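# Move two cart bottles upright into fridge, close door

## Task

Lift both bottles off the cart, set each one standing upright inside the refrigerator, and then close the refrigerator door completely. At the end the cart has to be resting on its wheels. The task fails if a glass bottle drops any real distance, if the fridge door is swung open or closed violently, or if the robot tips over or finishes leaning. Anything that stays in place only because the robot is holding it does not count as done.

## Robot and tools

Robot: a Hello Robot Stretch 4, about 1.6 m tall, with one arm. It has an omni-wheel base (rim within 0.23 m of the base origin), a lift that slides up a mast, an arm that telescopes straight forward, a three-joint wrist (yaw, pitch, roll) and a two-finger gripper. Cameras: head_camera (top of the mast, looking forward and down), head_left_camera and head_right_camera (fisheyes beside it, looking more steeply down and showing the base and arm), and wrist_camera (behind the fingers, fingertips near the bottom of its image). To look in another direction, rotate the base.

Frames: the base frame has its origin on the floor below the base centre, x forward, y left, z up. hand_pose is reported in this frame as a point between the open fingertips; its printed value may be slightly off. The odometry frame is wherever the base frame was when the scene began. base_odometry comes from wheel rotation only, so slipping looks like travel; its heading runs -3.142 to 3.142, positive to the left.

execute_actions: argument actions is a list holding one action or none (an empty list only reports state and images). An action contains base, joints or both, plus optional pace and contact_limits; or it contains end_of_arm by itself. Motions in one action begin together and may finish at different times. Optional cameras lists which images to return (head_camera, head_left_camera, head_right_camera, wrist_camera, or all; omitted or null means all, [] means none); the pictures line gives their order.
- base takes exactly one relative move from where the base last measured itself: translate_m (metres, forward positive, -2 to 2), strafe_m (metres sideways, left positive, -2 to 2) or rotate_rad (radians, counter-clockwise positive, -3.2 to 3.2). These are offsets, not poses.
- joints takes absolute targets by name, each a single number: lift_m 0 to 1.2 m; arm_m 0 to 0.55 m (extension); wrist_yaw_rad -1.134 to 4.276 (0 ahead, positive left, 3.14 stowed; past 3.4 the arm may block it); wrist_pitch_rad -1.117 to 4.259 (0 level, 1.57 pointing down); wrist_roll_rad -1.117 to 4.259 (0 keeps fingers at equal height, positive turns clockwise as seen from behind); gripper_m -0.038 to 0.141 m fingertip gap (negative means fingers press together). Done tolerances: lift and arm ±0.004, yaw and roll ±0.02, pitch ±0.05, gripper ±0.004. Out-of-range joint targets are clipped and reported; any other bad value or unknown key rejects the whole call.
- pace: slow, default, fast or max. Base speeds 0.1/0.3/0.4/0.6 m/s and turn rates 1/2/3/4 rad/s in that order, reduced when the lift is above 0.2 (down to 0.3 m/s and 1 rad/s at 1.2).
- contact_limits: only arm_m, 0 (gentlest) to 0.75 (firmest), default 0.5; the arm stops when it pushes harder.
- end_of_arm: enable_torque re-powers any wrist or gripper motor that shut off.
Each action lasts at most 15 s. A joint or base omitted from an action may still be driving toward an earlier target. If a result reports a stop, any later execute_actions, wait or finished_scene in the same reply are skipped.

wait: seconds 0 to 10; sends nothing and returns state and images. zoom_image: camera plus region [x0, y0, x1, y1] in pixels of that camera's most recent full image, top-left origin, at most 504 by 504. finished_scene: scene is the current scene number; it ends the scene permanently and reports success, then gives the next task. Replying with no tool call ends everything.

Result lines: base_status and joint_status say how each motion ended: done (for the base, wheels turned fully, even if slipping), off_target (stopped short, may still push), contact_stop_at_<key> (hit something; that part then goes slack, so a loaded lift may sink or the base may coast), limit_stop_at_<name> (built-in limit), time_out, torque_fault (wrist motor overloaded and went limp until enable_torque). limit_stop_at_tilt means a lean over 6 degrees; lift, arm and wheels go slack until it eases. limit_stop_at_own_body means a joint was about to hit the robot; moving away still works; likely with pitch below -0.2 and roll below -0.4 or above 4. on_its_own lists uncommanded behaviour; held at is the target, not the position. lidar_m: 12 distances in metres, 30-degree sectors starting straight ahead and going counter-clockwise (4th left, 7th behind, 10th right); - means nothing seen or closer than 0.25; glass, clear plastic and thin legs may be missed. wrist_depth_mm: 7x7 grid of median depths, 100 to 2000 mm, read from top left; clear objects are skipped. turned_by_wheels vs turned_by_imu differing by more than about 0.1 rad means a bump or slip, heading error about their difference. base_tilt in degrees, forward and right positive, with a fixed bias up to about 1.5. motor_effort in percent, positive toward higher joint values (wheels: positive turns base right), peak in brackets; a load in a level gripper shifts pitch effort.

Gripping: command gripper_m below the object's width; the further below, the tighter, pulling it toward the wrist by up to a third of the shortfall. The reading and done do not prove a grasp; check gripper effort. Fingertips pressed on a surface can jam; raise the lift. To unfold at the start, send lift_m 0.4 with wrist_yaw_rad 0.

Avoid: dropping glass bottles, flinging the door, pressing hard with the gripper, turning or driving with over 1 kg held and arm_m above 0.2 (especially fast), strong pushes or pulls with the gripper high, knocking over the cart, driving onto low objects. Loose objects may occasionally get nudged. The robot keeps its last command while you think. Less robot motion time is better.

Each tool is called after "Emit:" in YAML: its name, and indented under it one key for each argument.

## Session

Emit:
execute_actions:
  actions: []

Scene clock: 0.00 s.
base_odometry: x=+0.000 y=+0.000 heading=+0.000 (m, m, rad; odometry frame)
turned_by_wheels: +0.000 (rad since the last result)
turned_by_imu: +0.000 (rad since the last result)
base_tilt: forward=-0.3 right=+0.1 (deg)
lidar_m: 1.37 1.67 0.98 1.00 2.63 1.37 2.32 1.87 0.88 0.87 1.06 1.37
base_status: not commanded
joint_positions: lift_m=+0.188 arm_m=+0.001 wrist_yaw_rad=+3.124 wrist_pitch_rad=+0.007 wrist_roll_rad=-0.014 gripper_m=+0.057
joint_status: not commanded
motor_effort: lift_m=+19 arm_m=+0 wrist_yaw_rad=-1 wrist_pitch_rad=-7 wrist_roll_rad=+3 gripper_m=-4 wheel_0=+0 wheel_1=+0 wheel_2=+0 (%)
hand_pose: x=-0.1154 y=+0.0926 z=+0.3642 quat_wxyz=(+0.009, -0.004, -0.007, +1.000) (m; base frame)
wrist_depth_mm: - 139 256 - - 1366 1430 / - 118 142 - - 1336 1464 / - 116 145 - - 1336 1397 / - 137 186 - - 1336 1397 / 207 - - - - 1336 1397 / 1042 1336 208 1430 210 1336 1366 / 831 866 917 539 931 946 991
pictures: head_camera, head_left_camera, head_right_camera, wrist_camera
camera_calibration (this result's frames):
wrist_camera: T_world_to_cam=[[-0.0282541, 0.998201, 0.0528889, -0.0996651], [-0.014131, 0.0525059, -0.998521, 0.418979], [-0.999501, -0.0289597, 0.0126221, 0.105939], [0, 0, 0, 1]] pos_world=[0.10899, 0.0805549, 0.422293]
Images, in order (width x height): head_camera 420x560, head_left_camera 420x672, head_right_camera 420x672, wrist_camera 616x392.

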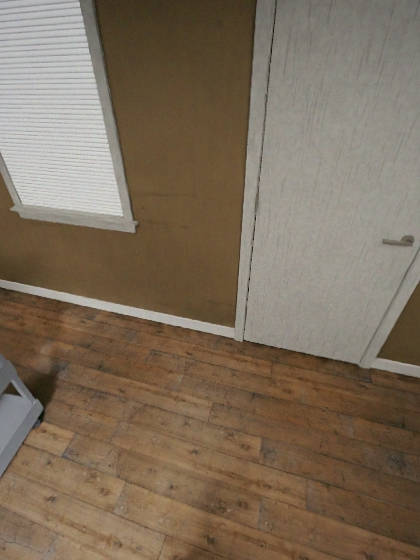

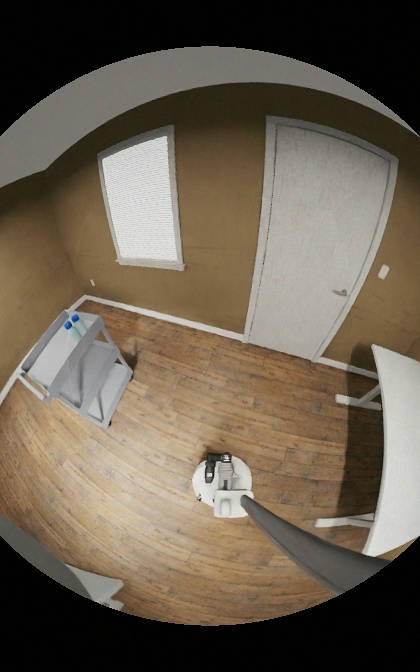

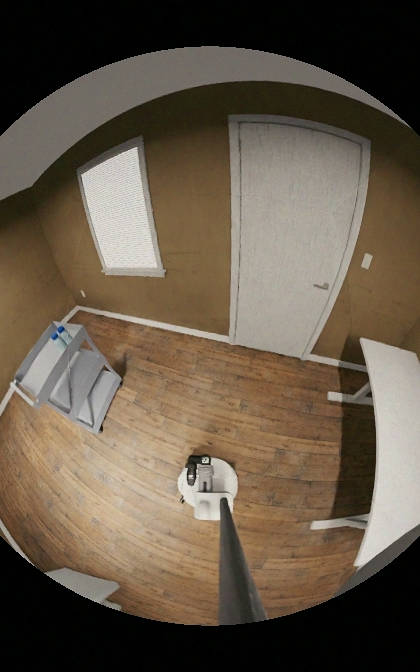

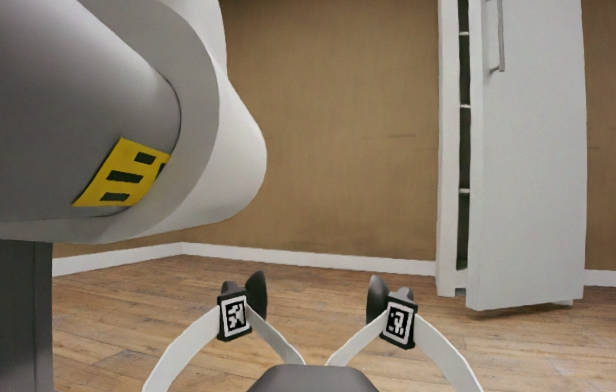

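Emit:
execute_actions:
  actions:
    - {"base":{"rotate_rad":2.75},"joints":{"lift_m":0.5,"wrist_yaw_rad":0,"gripper_m":0},"pace":"fast"}

Scene clock: 8.90 s.
base_odometry: x=+0.000 y=+0.000 heading=+2.750 (m, m, rad; odometry frame)
turned_by_wheels: +2.750 (rad since the last result)
turned_by_imu: +2.799 (rad since the last result)
base_tilt: forward=-0.4 right=+0.1 (deg)
lidar_m: 1.37 2.34 0.96 0.87 0.88 1.17 1.38 1.42 1.13 1.00 3.13 1.58
base_status: done
joint_positions: lift_m=+0.500 arm_m=+0.001 wrist_yaw_rad=+0.000 wrist_pitch_rad=+0.007 wrist_roll_rad=-0.014 gripper_m=+0.000
joint_status: all done
motor_effort: lift_m=+23(25) arm_m=+0(0) wrist_yaw_rad=-2(9) wrist_pitch_rad=-7(8) wrist_roll_rad=+2(3) gripper_m=-5(3) wheel_0=-1(10) wheel_1=+1(10) wheel_2=+0(9) (%)
hand_pose: x=+0.4600 y=-0.0873 z=+0.6758 quat_wxyz=(+1.000, -0.007, +0.004, +0.000) (m; base frame)
wrist_depth_mm: - - - - 1255 - - / - - - - 1281 - - / - - - - 1281 - - / - - - 1921 1281 - - / - - - 1863 1281 - - / - - - 200 1255 - - / 1499 1537 174 661 172 1618 1708
pictures: head_camera, head_left_camera, head_right_camera, wrist_camera
camera_calibration (this result's frames):
wrist_camera: T_world_to_cam=[[0.046452, -0.997519, 0.0528891, -0.128954], [0.0150832, -0.0522398, -0.998521, 0.725071], [0.998807, 0.047181, 0.0126192, -0.240645], [0, 0, 0, 1]] pos_world=[0.235411, -0.0794022, 0.733856]
Images, in order (width x height): head_camera 420x560, head_left_camera 420x672, head_right_camera 420x672, wrist_camera 616x392.

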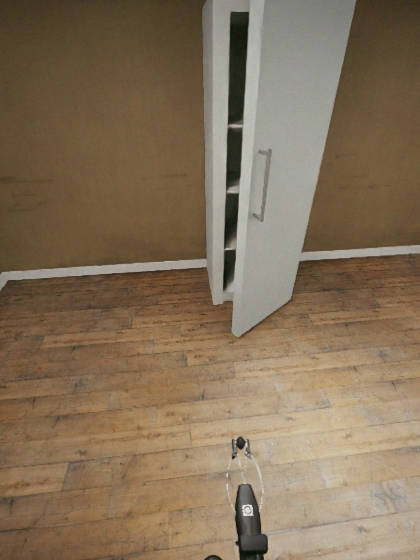

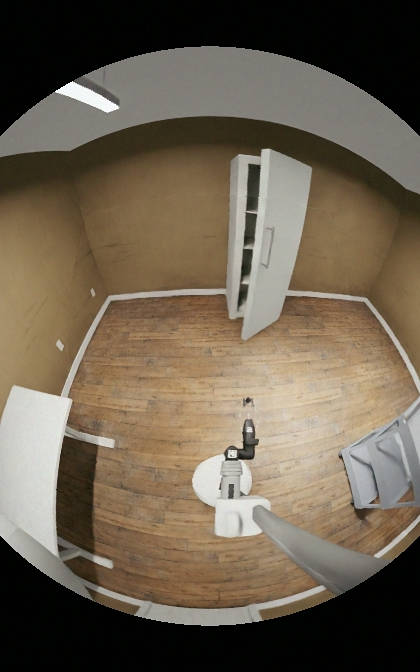

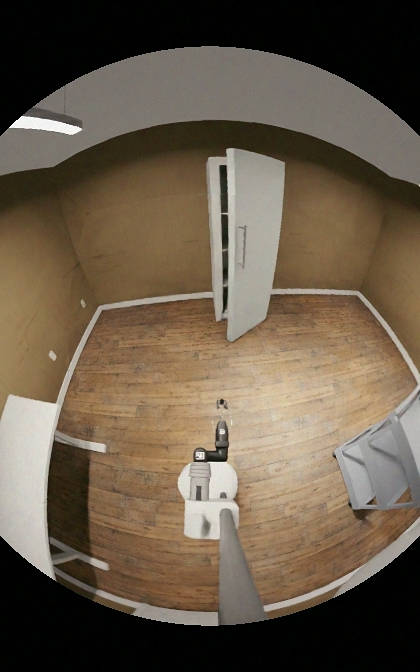

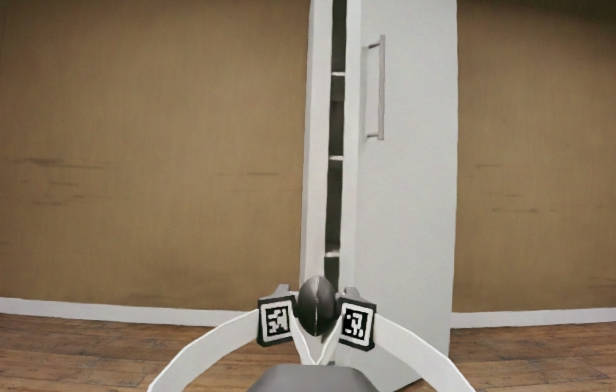

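Emit:
execute_actions:
  actions:
    - {"base":{"rotate_rad":0.06},"pace":"fast"}
  cameras: []

Emit:
execute_actions:
  actions:
    - {"base":{"translate_m":0.72},"joints":{"arm_m":0.4},"pace":"fast"}

Scene clock: 20.23 s.
base_odometry: x=+0.000 y=+0.000 heading=+2.810 (m, m, rad; odometry frame)
turned_by_wheels: +0.060 (rad since the last result)
turned_by_imu: +0.062 (rad since the last result)
base_tilt: forward=-0.5 right=+0.0 (deg)
lidar_m: 1.39 2.39 0.90 0.86 0.91 1.24 1.37 1.47 1.08 0.98 3.16 1.41
base_status: done
joint_positions: lift_m=+0.500 arm_m=+0.001 wrist_yaw_rad=+0.000 wrist_pitch_rad=+0.007 wrist_roll_rad=-0.014 gripper_m=+0.000
joint_status: not commanded
motor_effort: lift_m=+23(23) arm_m=+0(0) wrist_yaw_rad=-2(1) wrist_pitch_rad=-8(7) wrist_roll_rad=+2(2) gripper_m=-6(5) wheel_0=-2(4) wheel_1=+0(8) wheel_2=+0(5) (%)
hand_pose: x=+0.4600 y=-0.0874 z=+0.6758 quat_wxyz=(+1.000, -0.007, +0.004, +0.000) (m; base frame)
wrist_depth_mm: - - - - 1229 1464 - / - - - - 1229 1464 - / - - - - 1205 1430 - / - - - - 1182 1464 - / - - - - 1205 - - / - - - 200 1160 - - / 1576 1499 173 842 172 1464 1618
pictures: none
No camera images: the call's "cameras" was empty. Leave "cameras" out to get every camera's image.

Scene clock: 23.37 s.
base_odometry: x=-0.681 y=+0.234 heading=+2.810 (m, m, rad; odometry frame)
turned_by_wheels: +0.000 (rad since the last result)
turned_by_imu: +0.002 (rad since the last result)
base_tilt: forward=-0.5 right=+0.2 (deg)
lidar_m: 1.05 1.64 1.75 1.53 0.97 1.28 2.10 1.54 1.18 3.06 2.31 0.70
base_status: done
joint_positions: lift_m=+0.500 arm_m=+0.399 wrist_yaw_rad=+0.000 wrist_pitch_rad=+0.007 wrist_roll_rad=-0.014 gripper_m=+0.000
joint_status: all done
motor_effort: lift_m=+23(23) arm_m=+6(6) wrist_yaw_rad=-2(1) wrist_pitch_rad=-7(7) wrist_roll_rad=+2(2) gripper_m=-3(5) wheel_0=+0(11) wheel_1=-1(7) wheel_2=+2(11) (%)
hand_pose: x=+0.8583 y=-0.0874 z=+0.6758 quat_wxyz=(+1.000, -0.007, +0.004, +0.000) (m; base frame)
wrist_depth_mm: 991 976 960 976 421 854 878 / 976 976 1008 976 424 517 504 / 991 976 960 960 424 854 809 / 976 960 976 960 421 842 831 / 976 976 976 976 421 842 842 / 960 960 960 201 415 741 732 / 960 931 174 442 172 492 508
pictures: head_camera, head_left_camera, head_right_camera, wrist_camera
camera_calibration (this result's frames):
wrist_camera: T_world_to_cam=[[0.0462622, -0.997528, 0.0528923, -0.14735], [0.015135, -0.052243, -0.99852, 0.719041], [0.998815, 0.0469943, 0.0126807, -0.638509], [0, 0, 0, 1]] pos_world=[0.633686, -0.0794142, 0.733867]
Images, in order (width x height): head_camera 420x560, head_left_camera 420x672, head_right_camera 420x672, wrist_camera 616x392.

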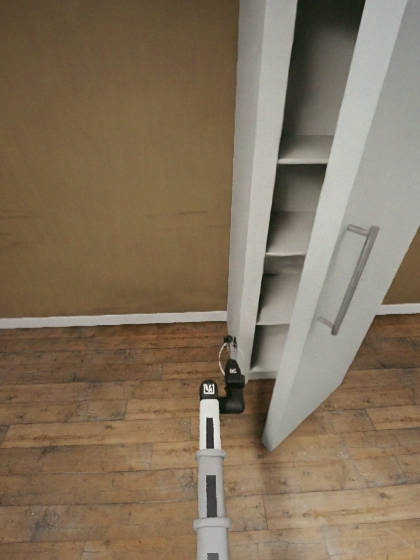

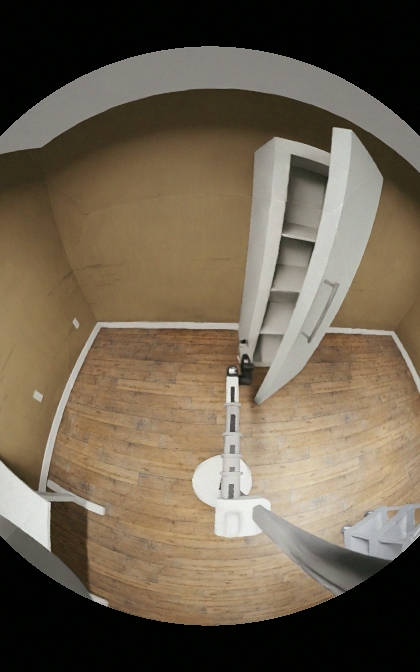

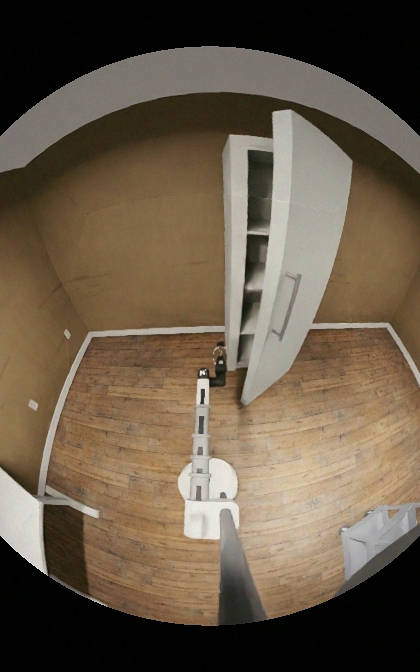

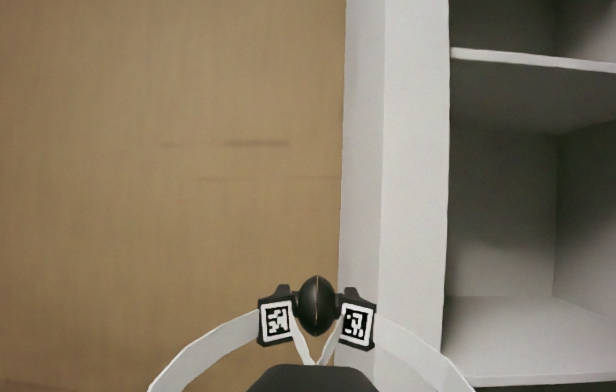

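Emit:
execute_actions:
  actions:
    - {"base":{"strafe_m":-0.55},"joints":{"arm_m":0.53},"pace":"slow"}

Scene clock: 32.63 s.
base_odometry: x=-0.616 y=+0.406 heading=+2.853 (m, m, rad; odometry frame)
turned_by_wheels: +0.043 (rad since the last result)
turned_by_imu: +0.046 (rad since the last result)
base_tilt: forward=-0.4 right=+0.1 (deg)
lidar_m: 1.03 1.68 1.91 1.20 1.14 1.58 2.08 1.16 1.02 2.85 2.23 0.57
base_status: strafe_m contact_stop (by the wheels' count: -0.183 of -0.550)
joint_positions: lift_m=+0.500 arm_m=+0.529 wrist_yaw_rad=+0.000 wrist_pitch_rad=+0.007 wrist_roll_rad=-0.014 gripper_m=+0.000
joint_status: all done
on_its_own: the wheels are slack since a contact_stop
motor_effort: lift_m=+23(23) arm_m=+7(12) wrist_yaw_rad=-1(25) wrist_pitch_rad=-6(7) wrist_roll_rad=+3(3) gripper_m=-6(5) wheel_0=+0(31) wheel_1=+0(17) wheel_2=+0(16) (%)
hand_pose: x=+0.9882 y=-0.0874 z=+0.6758 quat_wxyz=(+1.000, -0.007, +0.004, +0.000) (m; base frame)
wrist_depth_mm: 878 878 878 298 387 373 368 / 878 866 854 300 554 535 508 / 878 866 842 298 723 715 683 / 878 878 866 296 723 715 691 / 866 878 866 297 723 707 691 / 891 866 866 200 715 715 661 / 891 866 174 238 172 492 500
pictures: head_camera, head_left_camera, head_right_camera, wrist_camera
camera_calibration (this result's frames):
wrist_camera: T_world_to_cam=[[0.0460557, -0.997538, 0.052892, -0.153216], [0.0151155, -0.0522462, -0.99852, 0.717094], [0.998825, 0.046787, 0.0126721, -0.768294], [0, 0, 0, 1]] pos_world=[0.763608, -0.0794274, 0.733872]
Images, in order (width x height): head_camera 420x560, head_left_camera 420x672, head_right_camera 420x672, wrist_camera 616x392.

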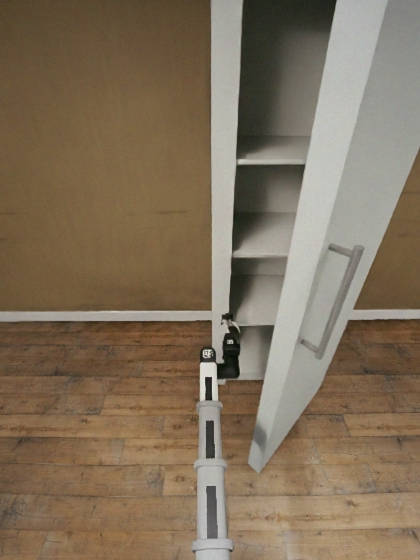

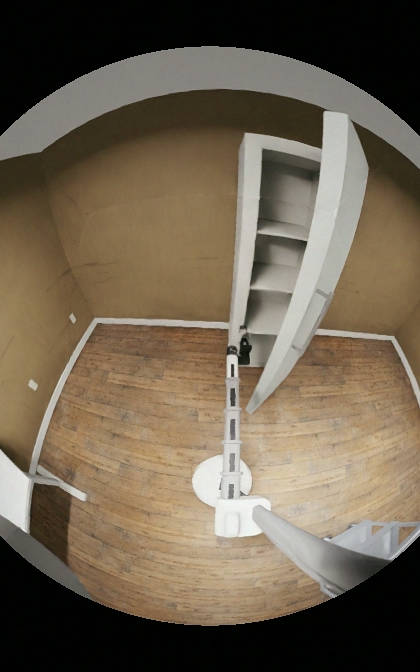

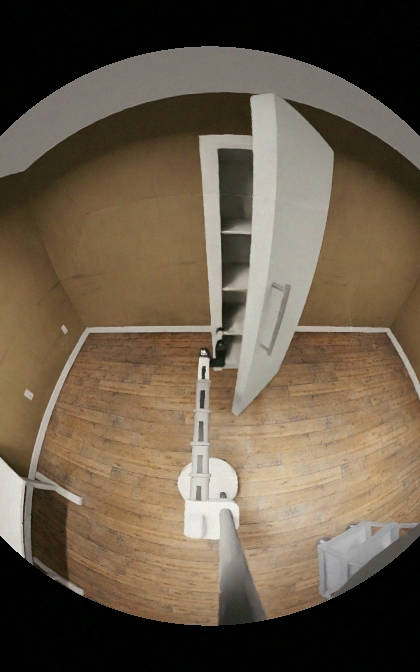

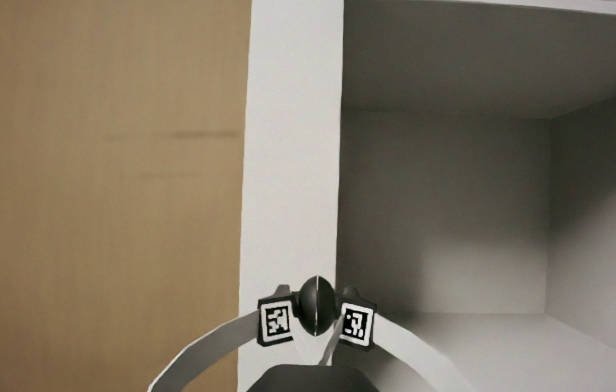

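The door opened further; continue.

Emit:
execute_actions:
  actions:
    - {"base":{"strafe_m":-0.42},"pace":"slow"}

Scene clock: 40.97 s.
base_odometry: x=-0.497 y=+0.809 heading=+2.853 (m, m, rad; odometry frame)
turned_by_wheels: +0.000 (rad since the last result)
turned_by_imu: +0.003 (rad since the last result)
base_tilt: forward=-0.4 right=+0.0 (deg)
lidar_m: 0.53 1.08 2.34 1.55 1.56 2.19 2.13 0.70 0.84 2.44 2.23 0.40
base_status: done
joint_positions: lift_m=+0.500 arm_m=+0.529 wrist_yaw_rad=+0.000 wrist_pitch_rad=+0.007 wrist_roll_rad=-0.014 gripper_m=+0.000
joint_status: not commanded
motor_effort: lift_m=+23(23) arm_m=+7(7) wrist_yaw_rad=-1(3) wrist_pitch_rad=-7(7) wrist_roll_rad=+2(2) gripper_m=-8(5) wheel_0=+4(14) wheel_1=-1(12) wheel_2=+1(3) (%)
hand_pose: x=+0.9882 y=-0.0874 z=+0.6758 quat_wxyz=(+1.000, -0.007, +0.004, +0.000) (m; base frame)
wrist_depth_mm: 410 397 399 397 286 191 - / 484 585 585 580 285 193 - / 517 732 732 723 283 192 - / 525 732 715 715 283 190 - / 525 715 723 715 282 187 - / 530 647 699 201 281 182 - / 449 452 174 325 172 164 -
pictures: head_camera, head_left_camera, head_right_camera, wrist_camera
camera_calibration (this result's frames):
wrist_camera: T_world_to_cam=[[0.0461184, -0.997535, 0.0528918, -0.153261], [0.0151125, -0.0522453, -0.99852, 0.717096], [0.998822, 0.0468495, 0.0126657, -0.76831], [0, 0, 0, 1]] pos_world=[0.763635, -0.0794234, 0.733872]
Images, in order (width x height): head_camera 420x560, head_left_camera 420x672, head_right_camera 420x672, wrist_camera 616x392.

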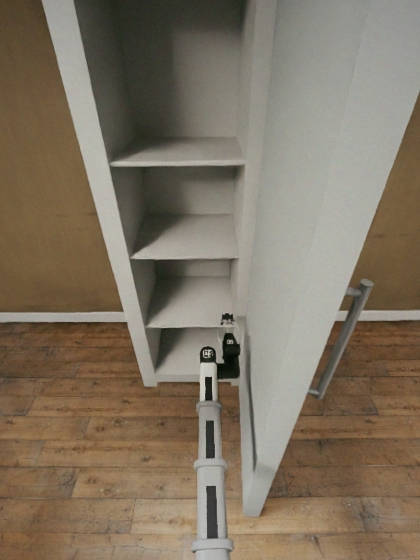

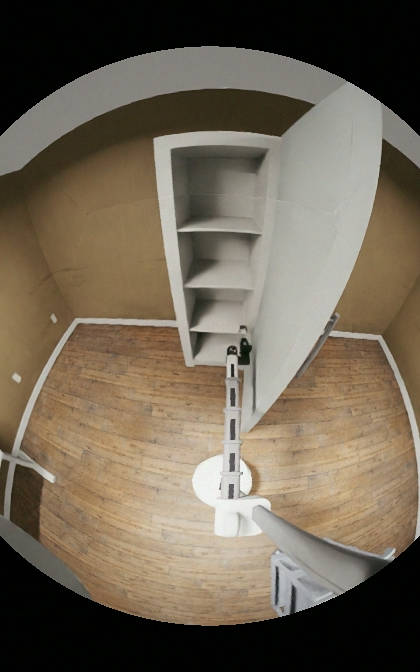

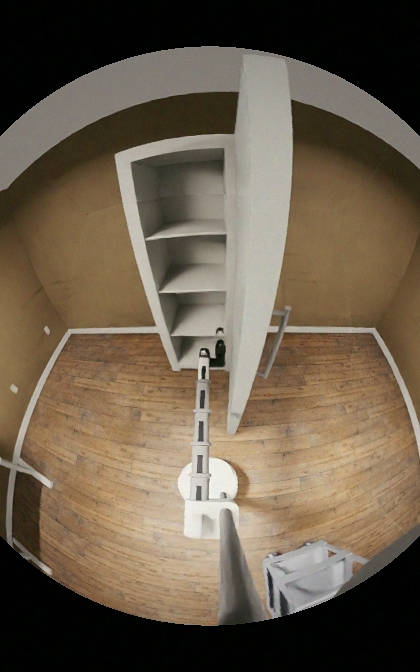

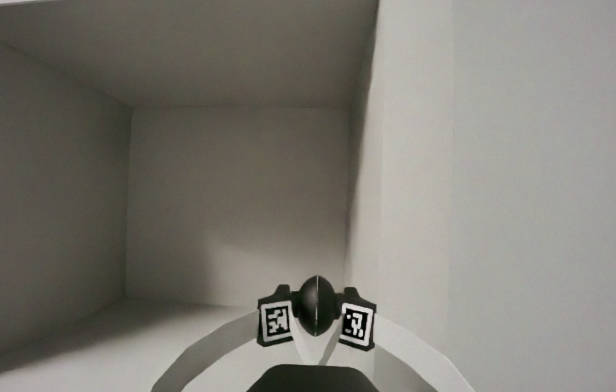

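Emit:
execute_actions:
  actions:
    - {"base":{"strafe_m":0.2},"joints":{"arm_m":0,"gripper_m":0.105,"lift_m":0.7},"pace":"fast"}
  cameras: []

Emit:
execute_actions:
  actions:
    - {"base":{"translate_m":-0.5},"joints":{"lift_m":0.88,"wrist_pitch_rad":0.4},"pace":"fast"}
  cameras: []

Emit:
execute_actions:
  actions:
    - {"base":{"rotate_rad":-2.18},"pace":"fast"}

Scene clock: 73.77 s.
base_odometry: x=-0.554 y=+0.617 heading=+2.853 (m, m, rad; odometry frame)
turned_by_wheels: +0.000 (rad since the last result)
turned_by_imu: +0.001 (rad since the last result)
base_tilt: forward=-0.6 right=+0.1 (deg)
lidar_m: 1.04 1.67 2.14 1.35 1.37 1.93 2.10 0.87 0.88 2.63 0.55 0.52
base_status: done
joint_positions: lift_m=+0.700 arm_m=+0.002 wrist_yaw_rad=+0.000 wrist_pitch_rad=+0.007 wrist_roll_rad=-0.014 gripper_m=+0.105
joint_status: all done
motor_effort: lift_m=+23(26) arm_m=-7(7) wrist_yaw_rad=+1(3) wrist_pitch_rad=-7(9) wrist_roll_rad=+2(2) gripper_m=+0(2) wheel_0=+2(10) wheel_1=+0(13) wheel_2=+0(0) (%)
hand_pose: x=+0.4610 y=-0.0875 z=+0.8758 quat_wxyz=(+1.000, -0.007, +0.004, +0.000) (m; base frame)
wrist_depth_mm: 1430 1336 878 1255 1042 615 418 / 1397 1397 960 1078 960 627 424 / 1430 1397 976 1205 1160 609 413 / 1464 1397 866 1255 991 603 410 / 1397 1366 917 1229 1118 609 407 / 1397 1366 197 1229 1078 539 407 / 1397 1397 820 146 842 492 402
pictures: none
No camera images: the call's "cameras" was empty. Leave "cameras" out to get every camera's image.

Scene clock: 76.37 s.
base_odometry: x=-0.074 y=+0.475 heading=+2.853 (m, m, rad; odometry frame)
turned_by_wheels: +0.000 (rad since the last result)
turned_by_imu: +0.000 (rad since the last result)
base_tilt: forward=-0.5 right=+0.2 (deg)
lidar_m: 1.44 2.20 2.16 1.30 1.36 1.65 1.58 0.88 0.57 0.59 2.77 0.94
base_status: done
joint_positions: lift_m=+0.880 arm_m=+0.002 wrist_yaw_rad=+0.000 wrist_pitch_rad=+0.402 wrist_roll_rad=-0.014 gripper_m=+0.105
joint_status: all done
motor_effort: lift_m=+23(21) arm_m=-6(6) wrist_yaw_rad=-2(0) wrist_pitch_rad=-7(6) wrist_roll_rad=+3(3) gripper_m=-1(0) wheel_0=-1(7) wheel_1=+1(12) wheel_2=+0(11) (%)
hand_pose: x=+0.4381 y=-0.0874 z=+0.9450 quat_wxyz=(+0.980, -0.007, +0.200, +0.001) (m; base frame)
wrist_depth_mm: 1756 1661 1708 1576 1205 634 1537 / 1756 1756 1756 1576 1229 634 1708 / 1921 1808 1808 1756 1281 683 1756 / - - - 1576 1308 759 1863 / - - 1983 1808 1308 1863 - / 1499 1576 202 1576 1205 1537 1618 / 1281 1308 1336 146 991 1281 1397
pictures: none
No camera images: the call's "cameras" was empty. Leave "cameras" out to get every camera's image.

Scene clock: 78.77 s.
base_odometry: x=-0.074 y=+0.475 heading=+0.674 (m, m, rad; odometry frame)
turned_by_wheels: -2.180 (rad since the last result)
turned_by_imu: -2.216 (rad since the last result)
base_tilt: forward=-0.5 right=+0.2 (deg)
lidar_m: 0.61 0.59 2.70 0.95 1.04 2.13 2.25 1.31 1.36 1.71 1.61 1.02
base_status: done
joint_positions: lift_m=+0.880 arm_m=+0.002 wrist_yaw_rad=+0.000 wrist_pitch_rad=+0.402 wrist_roll_rad=-0.014 gripper_m=+0.105
joint_status: not commanded
motor_effort: lift_m=+23(23) arm_m=-6(6) wrist_yaw_rad=+0(2) wrist_pitch_rad=-6(7) wrist_roll_rad=+3(3) gripper_m=-2(2) wheel_0=+3(7) wheel_1=+2(3) wheel_2=+1(10) (%)
hand_pose: x=+0.4381 y=-0.0874 z=+0.9451 quat_wxyz=(+0.980, -0.007, +0.200, +0.001) (m; base frame)
wrist_depth_mm: 1808 - - - 1808 1366 1182 / 1863 - - - 1863 1430 1229 / - - 1025 991 1921 1499 1205 / 732 759 768 654 788 1576 1281 / 525 459 517 1042 1863 1618 1308 / 402 455 202 931 842 1537 1308 / 1281 574 750 146 1308 1336 1308
pictures: head_camera, head_left_camera, head_right_camera, wrist_camera
camera_calibration (this result's frames):
wrist_camera: T_world_to_cam=[[0.0629034, -0.997534, 0.0311233, -0.128917], [-0.370007, -0.0522723, -0.927557, 1.09592], [0.926897, 0.0468306, -0.372383, 0.173189], [0, 0, 0, 1]] pos_world=[0.25308, -0.0794232, 1.08504]
Images, in order (width x height): head_camera 420x560, head_left_camera 420x672, head_right_camera 420x672, wrist_camera 616x392.

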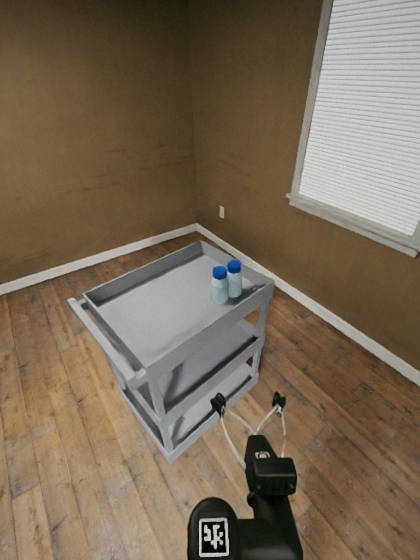

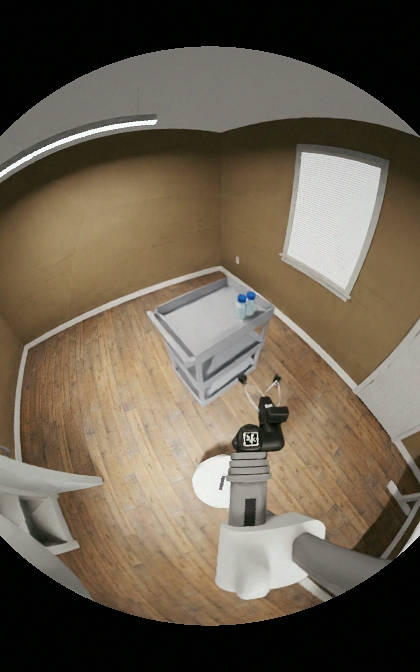

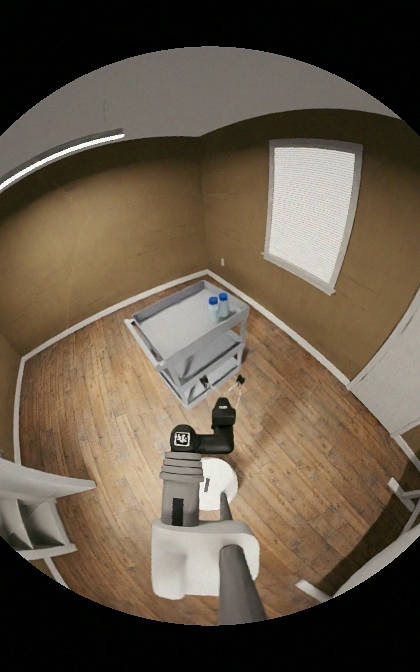

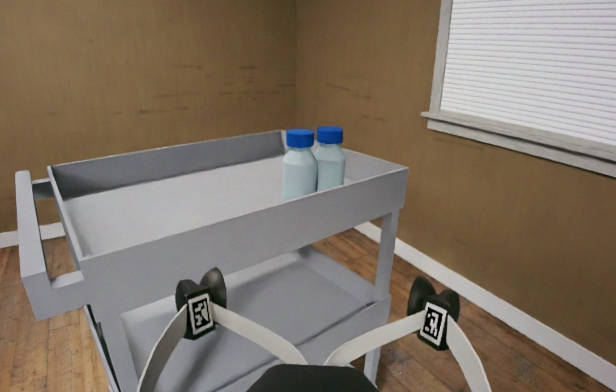

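Emit:
execute_actions:
  actions:
    - {"base":{"rotate_rad":0.137},"joints":{"lift_m":0.94,"wrist_yaw_rad":-0.4,"arm_m":0.1},"pace":"fast"}
  cameras: []

Emit:
execute_actions:
  actions:
    - {"base":{"translate_m":0.1},"joints":{"arm_m":0.44},"pace":"fast"}

Scene clock: 99.33 s.
base_odometry: x=-0.074 y=+0.475 heading=+0.811 (m, m, rad; odometry frame)
turned_by_wheels: +0.137 (rad since the last result)
turned_by_imu: +0.140 (rad since the last result)
base_tilt: forward=-0.4 right=+0.0 (deg)
lidar_m: 0.59 0.59 2.75 0.94 1.53 2.22 2.17 1.31 1.41 1.61 1.62 0.84
base_status: done
joint_positions: lift_m=+0.940 arm_m=+0.099 wrist_yaw_rad=-0.400 wrist_pitch_rad=+0.402 wrist_roll_rad=-0.014 gripper_m=+0.105
joint_status: all done
motor_effort: lift_m=+23(24) arm_m=+7(7) wrist_yaw_rad=-1(8) wrist_pitch_rad=-7(8) wrist_roll_rad=+2(3) gripper_m=+1(0) wheel_0=-1(8) wheel_1=-2(7) wheel_2=-1(8) (%)
hand_pose: x=+0.4803 y=-0.1838 z=+1.0050 quat_wxyz=(+0.961, +0.033, +0.197, -0.193) (m; base frame)
wrist_depth_mm: 1863 - - 1756 1430 1205 1078 / 1863 - - 1863 1499 1281 1118 / - - - 1863 1537 1281 1118 / 1983 854 683 1808 1618 1366 1182 / 640 668 634 788 1756 1430 1229 / 504 459 202 976 1618 1397 1281 / 373 404 820 146 1397 1397 1366
pictures: none
No camera images: the call's "cameras" was empty. Leave "cameras" out to get every camera's image.

Scene clock: 101.13 s.
base_odometry: x=-0.005 y=+0.547 heading=+0.811 (m, m, rad; odometry frame)
turned_by_wheels: +0.000 (rad since the last result)
turned_by_imu: +0.001 (rad since the last result)
base_tilt: forward=-0.5 right=+0.0 (deg)
lidar_m: 0.48 0.49 2.71 0.97 1.34 2.27 2.24 1.41 1.51 1.58 1.56 0.71
base_status: done
joint_positions: lift_m=+0.940 arm_m=+0.439 wrist_yaw_rad=-0.400 wrist_pitch_rad=+0.402 wrist_roll_rad=-0.014 gripper_m=+0.105
joint_status: all done
motor_effort: lift_m=+23(23) arm_m=+7(7) wrist_yaw_rad=-3(2) wrist_pitch_rad=-7(8) wrist_roll_rad=+3(3) gripper_m=+2(1) wheel_0=+1(7) wheel_1=+1(8) wheel_2=+2(11) (%)
hand_pose: x=+0.8203 y=-0.1838 z=+1.0050 quat_wxyz=(+0.961, +0.033, +0.197, -0.193) (m; base frame)
wrist_depth_mm: 1537 1808 1921 1499 1229 1025 917 / 1576 1808 - 1576 1281 1098 960 / 1661 1921 - 1661 1336 1118 976 / 1708 - - 1756 1430 1160 1008 / 1756 1921 597 1808 1464 1205 1060 / 436 488 202 500 301 1229 1118 / 413 418 427 146 415 399 1138
pictures: head_camera, head_left_camera, head_right_camera, wrist_camera
camera_calibration (this result's frames):
wrist_camera: T_world_to_cam=[[-0.330245, -0.943382, 0.031127, 0.0814265], [-0.361136, 0.0958153, -0.927578, 1.30789], [0.872078, -0.317569, -0.372331, -0.176314], [0, 0, 0, 1]] pos_world=[0.652975, -0.104491, 1.14499]
Images, in order (width x height): head_camera 420x560, head_left_camera 420x672, head_right_camera 420x672, wrist_camera 616x392.

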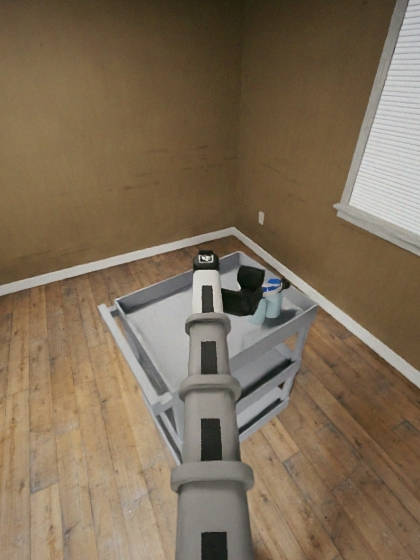

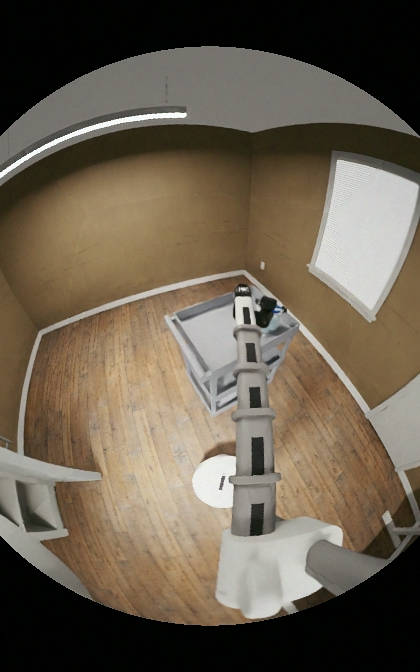

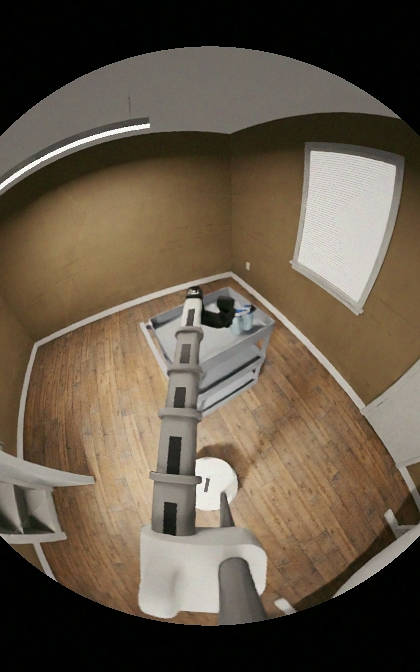

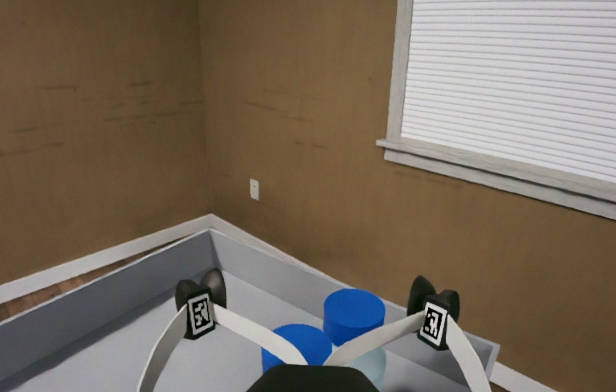

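Emit:
execute_actions:
  actions:
    - {"base":{"strafe_m":0.01},"joints":{"arm_m":0.453,"lift_m":0.86,"gripper_m":0.095}}
  cameras: ["wrist_camera","head_right_camera"]

Scene clock: 118.00 s.
base_odometry: x=-0.013 y=+0.554 heading=+0.811 (m, m, rad; odometry frame)
turned_by_wheels: +0.000 (rad since the last result)
turned_by_imu: +0.001 (rad since the last result)
base_tilt: forward=-0.5 right=+0.0 (deg)
lidar_m: 0.48 0.49 2.71 0.95 1.30 2.26 2.24 1.40 1.52 1.56 1.57 0.71
base_status: done
joint_positions: lift_m=+0.860 arm_m=+0.452 wrist_yaw_rad=-0.400 wrist_pitch_rad=+0.402 wrist_roll_rad=-0.014 gripper_m=+0.095
joint_status: all done
motor_effort: lift_m=+15(22) arm_m=+7(6) wrist_yaw_rad=-2(1) wrist_pitch_rad=-6(6) wrist_roll_rad=+3(2) gripper_m=-1(1) wheel_0=-1(6) wheel_1=+2(10) wheel_2=+0(3) (%)
hand_pose: x=+0.8332 y=-0.1839 z=+0.9257 quat_wxyz=(+0.961, +0.033, +0.197, -0.193) (m; base frame)
wrist_depth_mm: 1537 1756 1921 1464 1229 1060 931 / 1618 1808 - 1576 1255 1098 976 / 1661 1863 - 1661 1336 1138 976 / 1708 1863 569 1661 1397 1205 1008 / 404 462 517 439 266 1205 1060 / 379 397 204 220 231 357 1098 / 330 322 332 189 289 322 1160
pictures: head_right_camera, wrist_camera
camera_calibration (this result's frames):
wrist_camera: T_world_to_cam=[[-0.330494, -0.943295, 0.0311251, 0.0883494], [-0.361134, 0.0959213, -0.927567, 1.239], [0.871984, -0.317796, -0.372357, -0.217109], [0, 0, 0, 1]] pos_world=[0.665958, -0.104503, 1.06566]
Images, in order (width x height): head_right_camera 420x672, wrist_camera 616x392.

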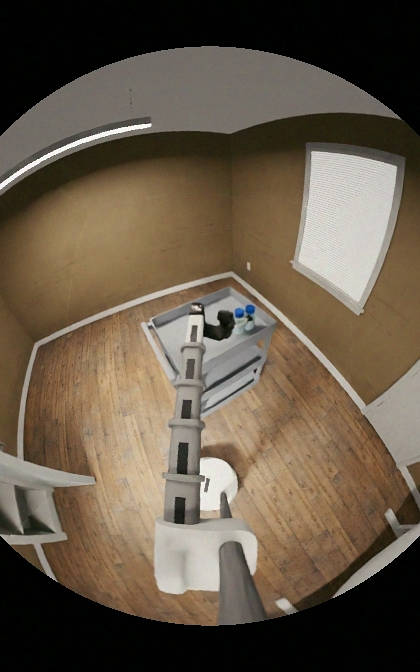

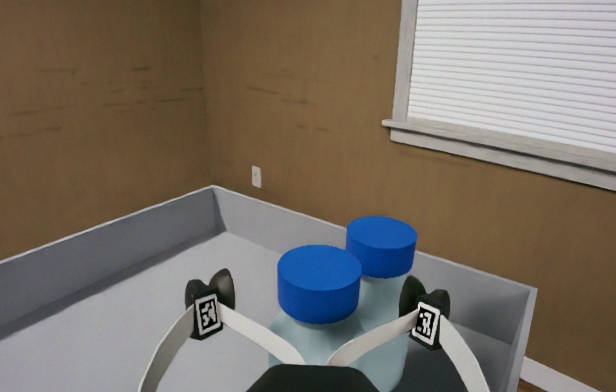

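Centered. Lower.

Emit:
execute_actions:
  actions:
    - {"joints":{"lift_m":0.795}}
  cameras: ["wrist_camera","head_right_camera"]

Scene clock: 124.03 s.
base_odometry: x=-0.013 y=+0.554 heading=+0.811 (m, m, rad; odometry frame)
turned_by_wheels: +0.000 (rad since the last result)
turned_by_imu: +0.001 (rad since the last result)
base_tilt: forward=-0.5 right=+0.1 (deg)
lidar_m: 0.49 0.48 2.70 0.96 1.32 2.28 2.25 1.41 1.50 1.59 1.57 0.70
base_status: not commanded
joint_positions: lift_m=+0.795 arm_m=+0.452 wrist_yaw_rad=-0.400 wrist_pitch_rad=+0.402 wrist_roll_rad=-0.014 gripper_m=+0.095
joint_status: all done
motor_effort: lift_m=+15(15) arm_m=+7(7) wrist_yaw_rad=-1(2) wrist_pitch_rad=-7(6) wrist_roll_rad=+3(2) gripper_m=-3(3) wheel_0=-1(1) wheel_1=+2(2) wheel_2=+0(0) (%)
hand_pose: x=+0.8332 y=-0.1839 z=+0.8607 quat_wxyz=(+0.961, +0.033, +0.197, -0.193) (m; base frame)
wrist_depth_mm: 1499 1756 1863 1499 1255 1078 946 / 1537 1808 - 1576 1255 1098 960 / 1661 1921 - 1618 1281 1118 960 / 392 459 512 194 248 1138 1025 / 370 389 397 204 249 349 1008 / 294 303 204 208 214 312 1060 / 250 244 252 183 251 245 1118
pictures: head_right_camera, wrist_camera
camera_calibration (this result's frames):
wrist_camera: T_world_to_cam=[[-0.330494, -0.943295, 0.0311247, 0.0903732], [-0.361141, 0.0959242, -0.927564, 1.17871], [0.871981, -0.317794, -0.372365, -0.241303], [0, 0, 0, 1]] pos_world=[0.66596, -0.104503, 1.00066]
Images, in order (width x height): head_right_camera 420x672, wrist_camera 616x392.

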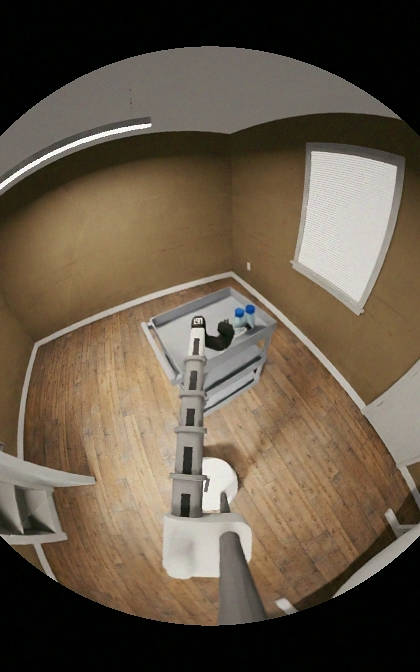

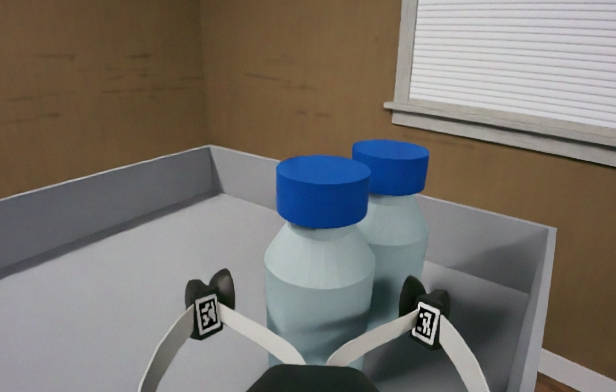

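Emit:
execute_actions:
  actions:
    - {"base":{"strafe_m":-0.009},"joints":{"arm_m":0.474,"lift_m":0.787},"pace":"slow"}
  cameras: ["wrist_camera"]

Emit:
execute_actions:
  actions:
    - {"joints":{"gripper_m":0.015}}
  cameras: ["wrist_camera"]

Scene clock: 130.60 s.
base_odometry: x=-0.006 y=+0.548 heading=+0.811 (m, m, rad; odometry frame)
turned_by_wheels: +0.000 (rad since the last result)
turned_by_imu: +0.001 (rad since the last result)
base_tilt: forward=-0.3 right=+0.2 (deg)
lidar_m: 0.49 0.50 2.71 0.97 1.34 2.28 2.22 1.40 1.51 1.56 1.57 0.73
base_status: done
joint_positions: lift_m=+0.787 arm_m=+0.473 wrist_yaw_rad=-0.401 wrist_pitch_rad=+0.402 wrist_roll_rad=-0.014 gripper_m=+0.095
joint_status: all done
motor_effort: lift_m=+15(14) arm_m=+7(7) wrist_yaw_rad=+1(1) wrist_pitch_rad=-7(8) wrist_roll_rad=+2(2) gripper_m=-2(0) wheel_0=+2(7) wheel_1=-1(1) wheel_2=+0(1) (%)
hand_pose: x=+0.8540 y=-0.1840 z=+0.8526 quat_wxyz=(+0.961, +0.033, +0.197, -0.194) (m; base frame)
wrist_depth_mm: 1537 1708 1863 1499 1229 1042 917 / 1537 1863 - 1576 1281 1060 946 / 1661 1863 1921 1576 245 1118 976 / 379 442 492 169 217 1118 1008 / 357 370 377 180 227 329 298 / 283 291 204 180 192 298 281 / 240 236 242 169 235 243 242
pictures: wrist_camera
camera_calibration (this result's frames):
wrist_camera: T_world_to_cam=[[-0.331084, -0.943088, 0.0311084, 0.0979305], [-0.361298, 0.0962453, -0.92747, 1.17887], [0.871692, -0.31831, -0.372601, -0.262101], [0, 0, 0, 1]] pos_world=[0.686818, -0.104533, 0.992662]
Images, in order (width x height): wrist_camera 616x392.

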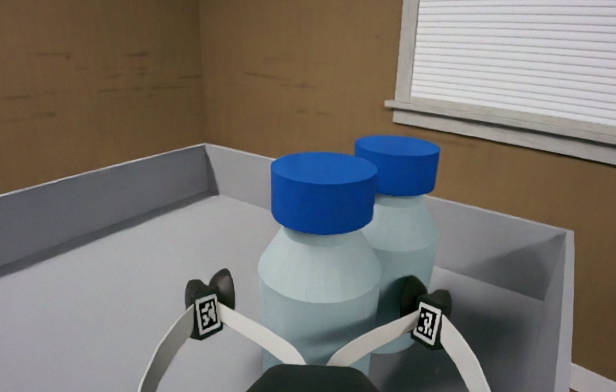

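Scene clock: 132.20 s.
base_odometry: x=-0.006 y=+0.548 heading=+0.811 (m, m, rad; odometry frame)
turned_by_wheels: +0.000 (rad since the last result)
turned_by_imu: +0.000 (rad since the last result)
base_tilt: forward=-0.5 right=+0.1 (deg)
lidar_m: 0.49 0.49 2.70 0.96 1.34 2.26 2.24 1.39 1.49 1.58 1.56 0.73
base_status: not commanded
joint_positions: lift_m=+0.787 arm_m=+0.473 wrist_yaw_rad=-0.400 wrist_pitch_rad=+0.406 wrist_roll_rad=-0.014 gripper_m=+0.015
joint_status: all done
motor_effort: lift_m=+16(16) arm_m=+7(7) wrist_yaw_rad=-2(3) wrist_pitch_rad=-19(19) wrist_roll_rad=+2(2) gripper_m=-19(20) wheel_0=+2(2) wheel_1=-1(1) wheel_2=+0(0) (%)
hand_pose: x=+0.8537 y=-0.1837 z=+0.8514 quat_wxyz=(+0.960, +0.034, +0.199, -0.193) (m; base frame)
wrist_depth_mm: 1537 1756 1921 1499 1255 1042 917 / 1537 1863 - 1576 1281 1060 960 / 1618 1863 1921 1537 232 1138 991 / 377 439 484 152 229 1098 1008 / 357 364 373 163 229 329 300 / 279 287 184 162 181 296 276 / 236 224 230 168 180 198 -
pictures: wrist_camera
camera_calibration (this result's frames):
wrist_camera: T_world_to_cam=[[-0.330604, -0.943266, 0.0308444, 0.0979109], [-0.364926, 0.0976256, -0.925904, 1.17962], [0.870362, -0.317363, -0.376497, -0.257608], [0, 0, 0, 1]] pos_world=[0.687056, -0.104561, 0.992208]
Images, in order (width x height): wrist_camera 616x392.

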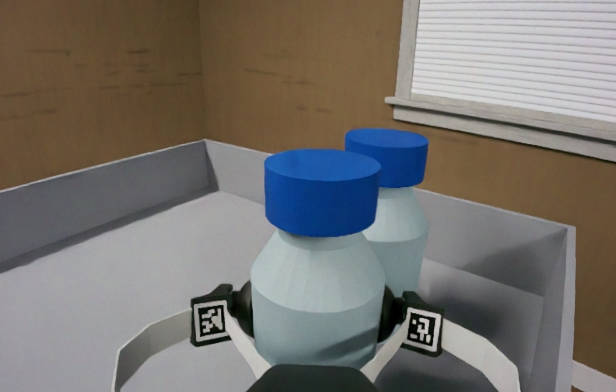

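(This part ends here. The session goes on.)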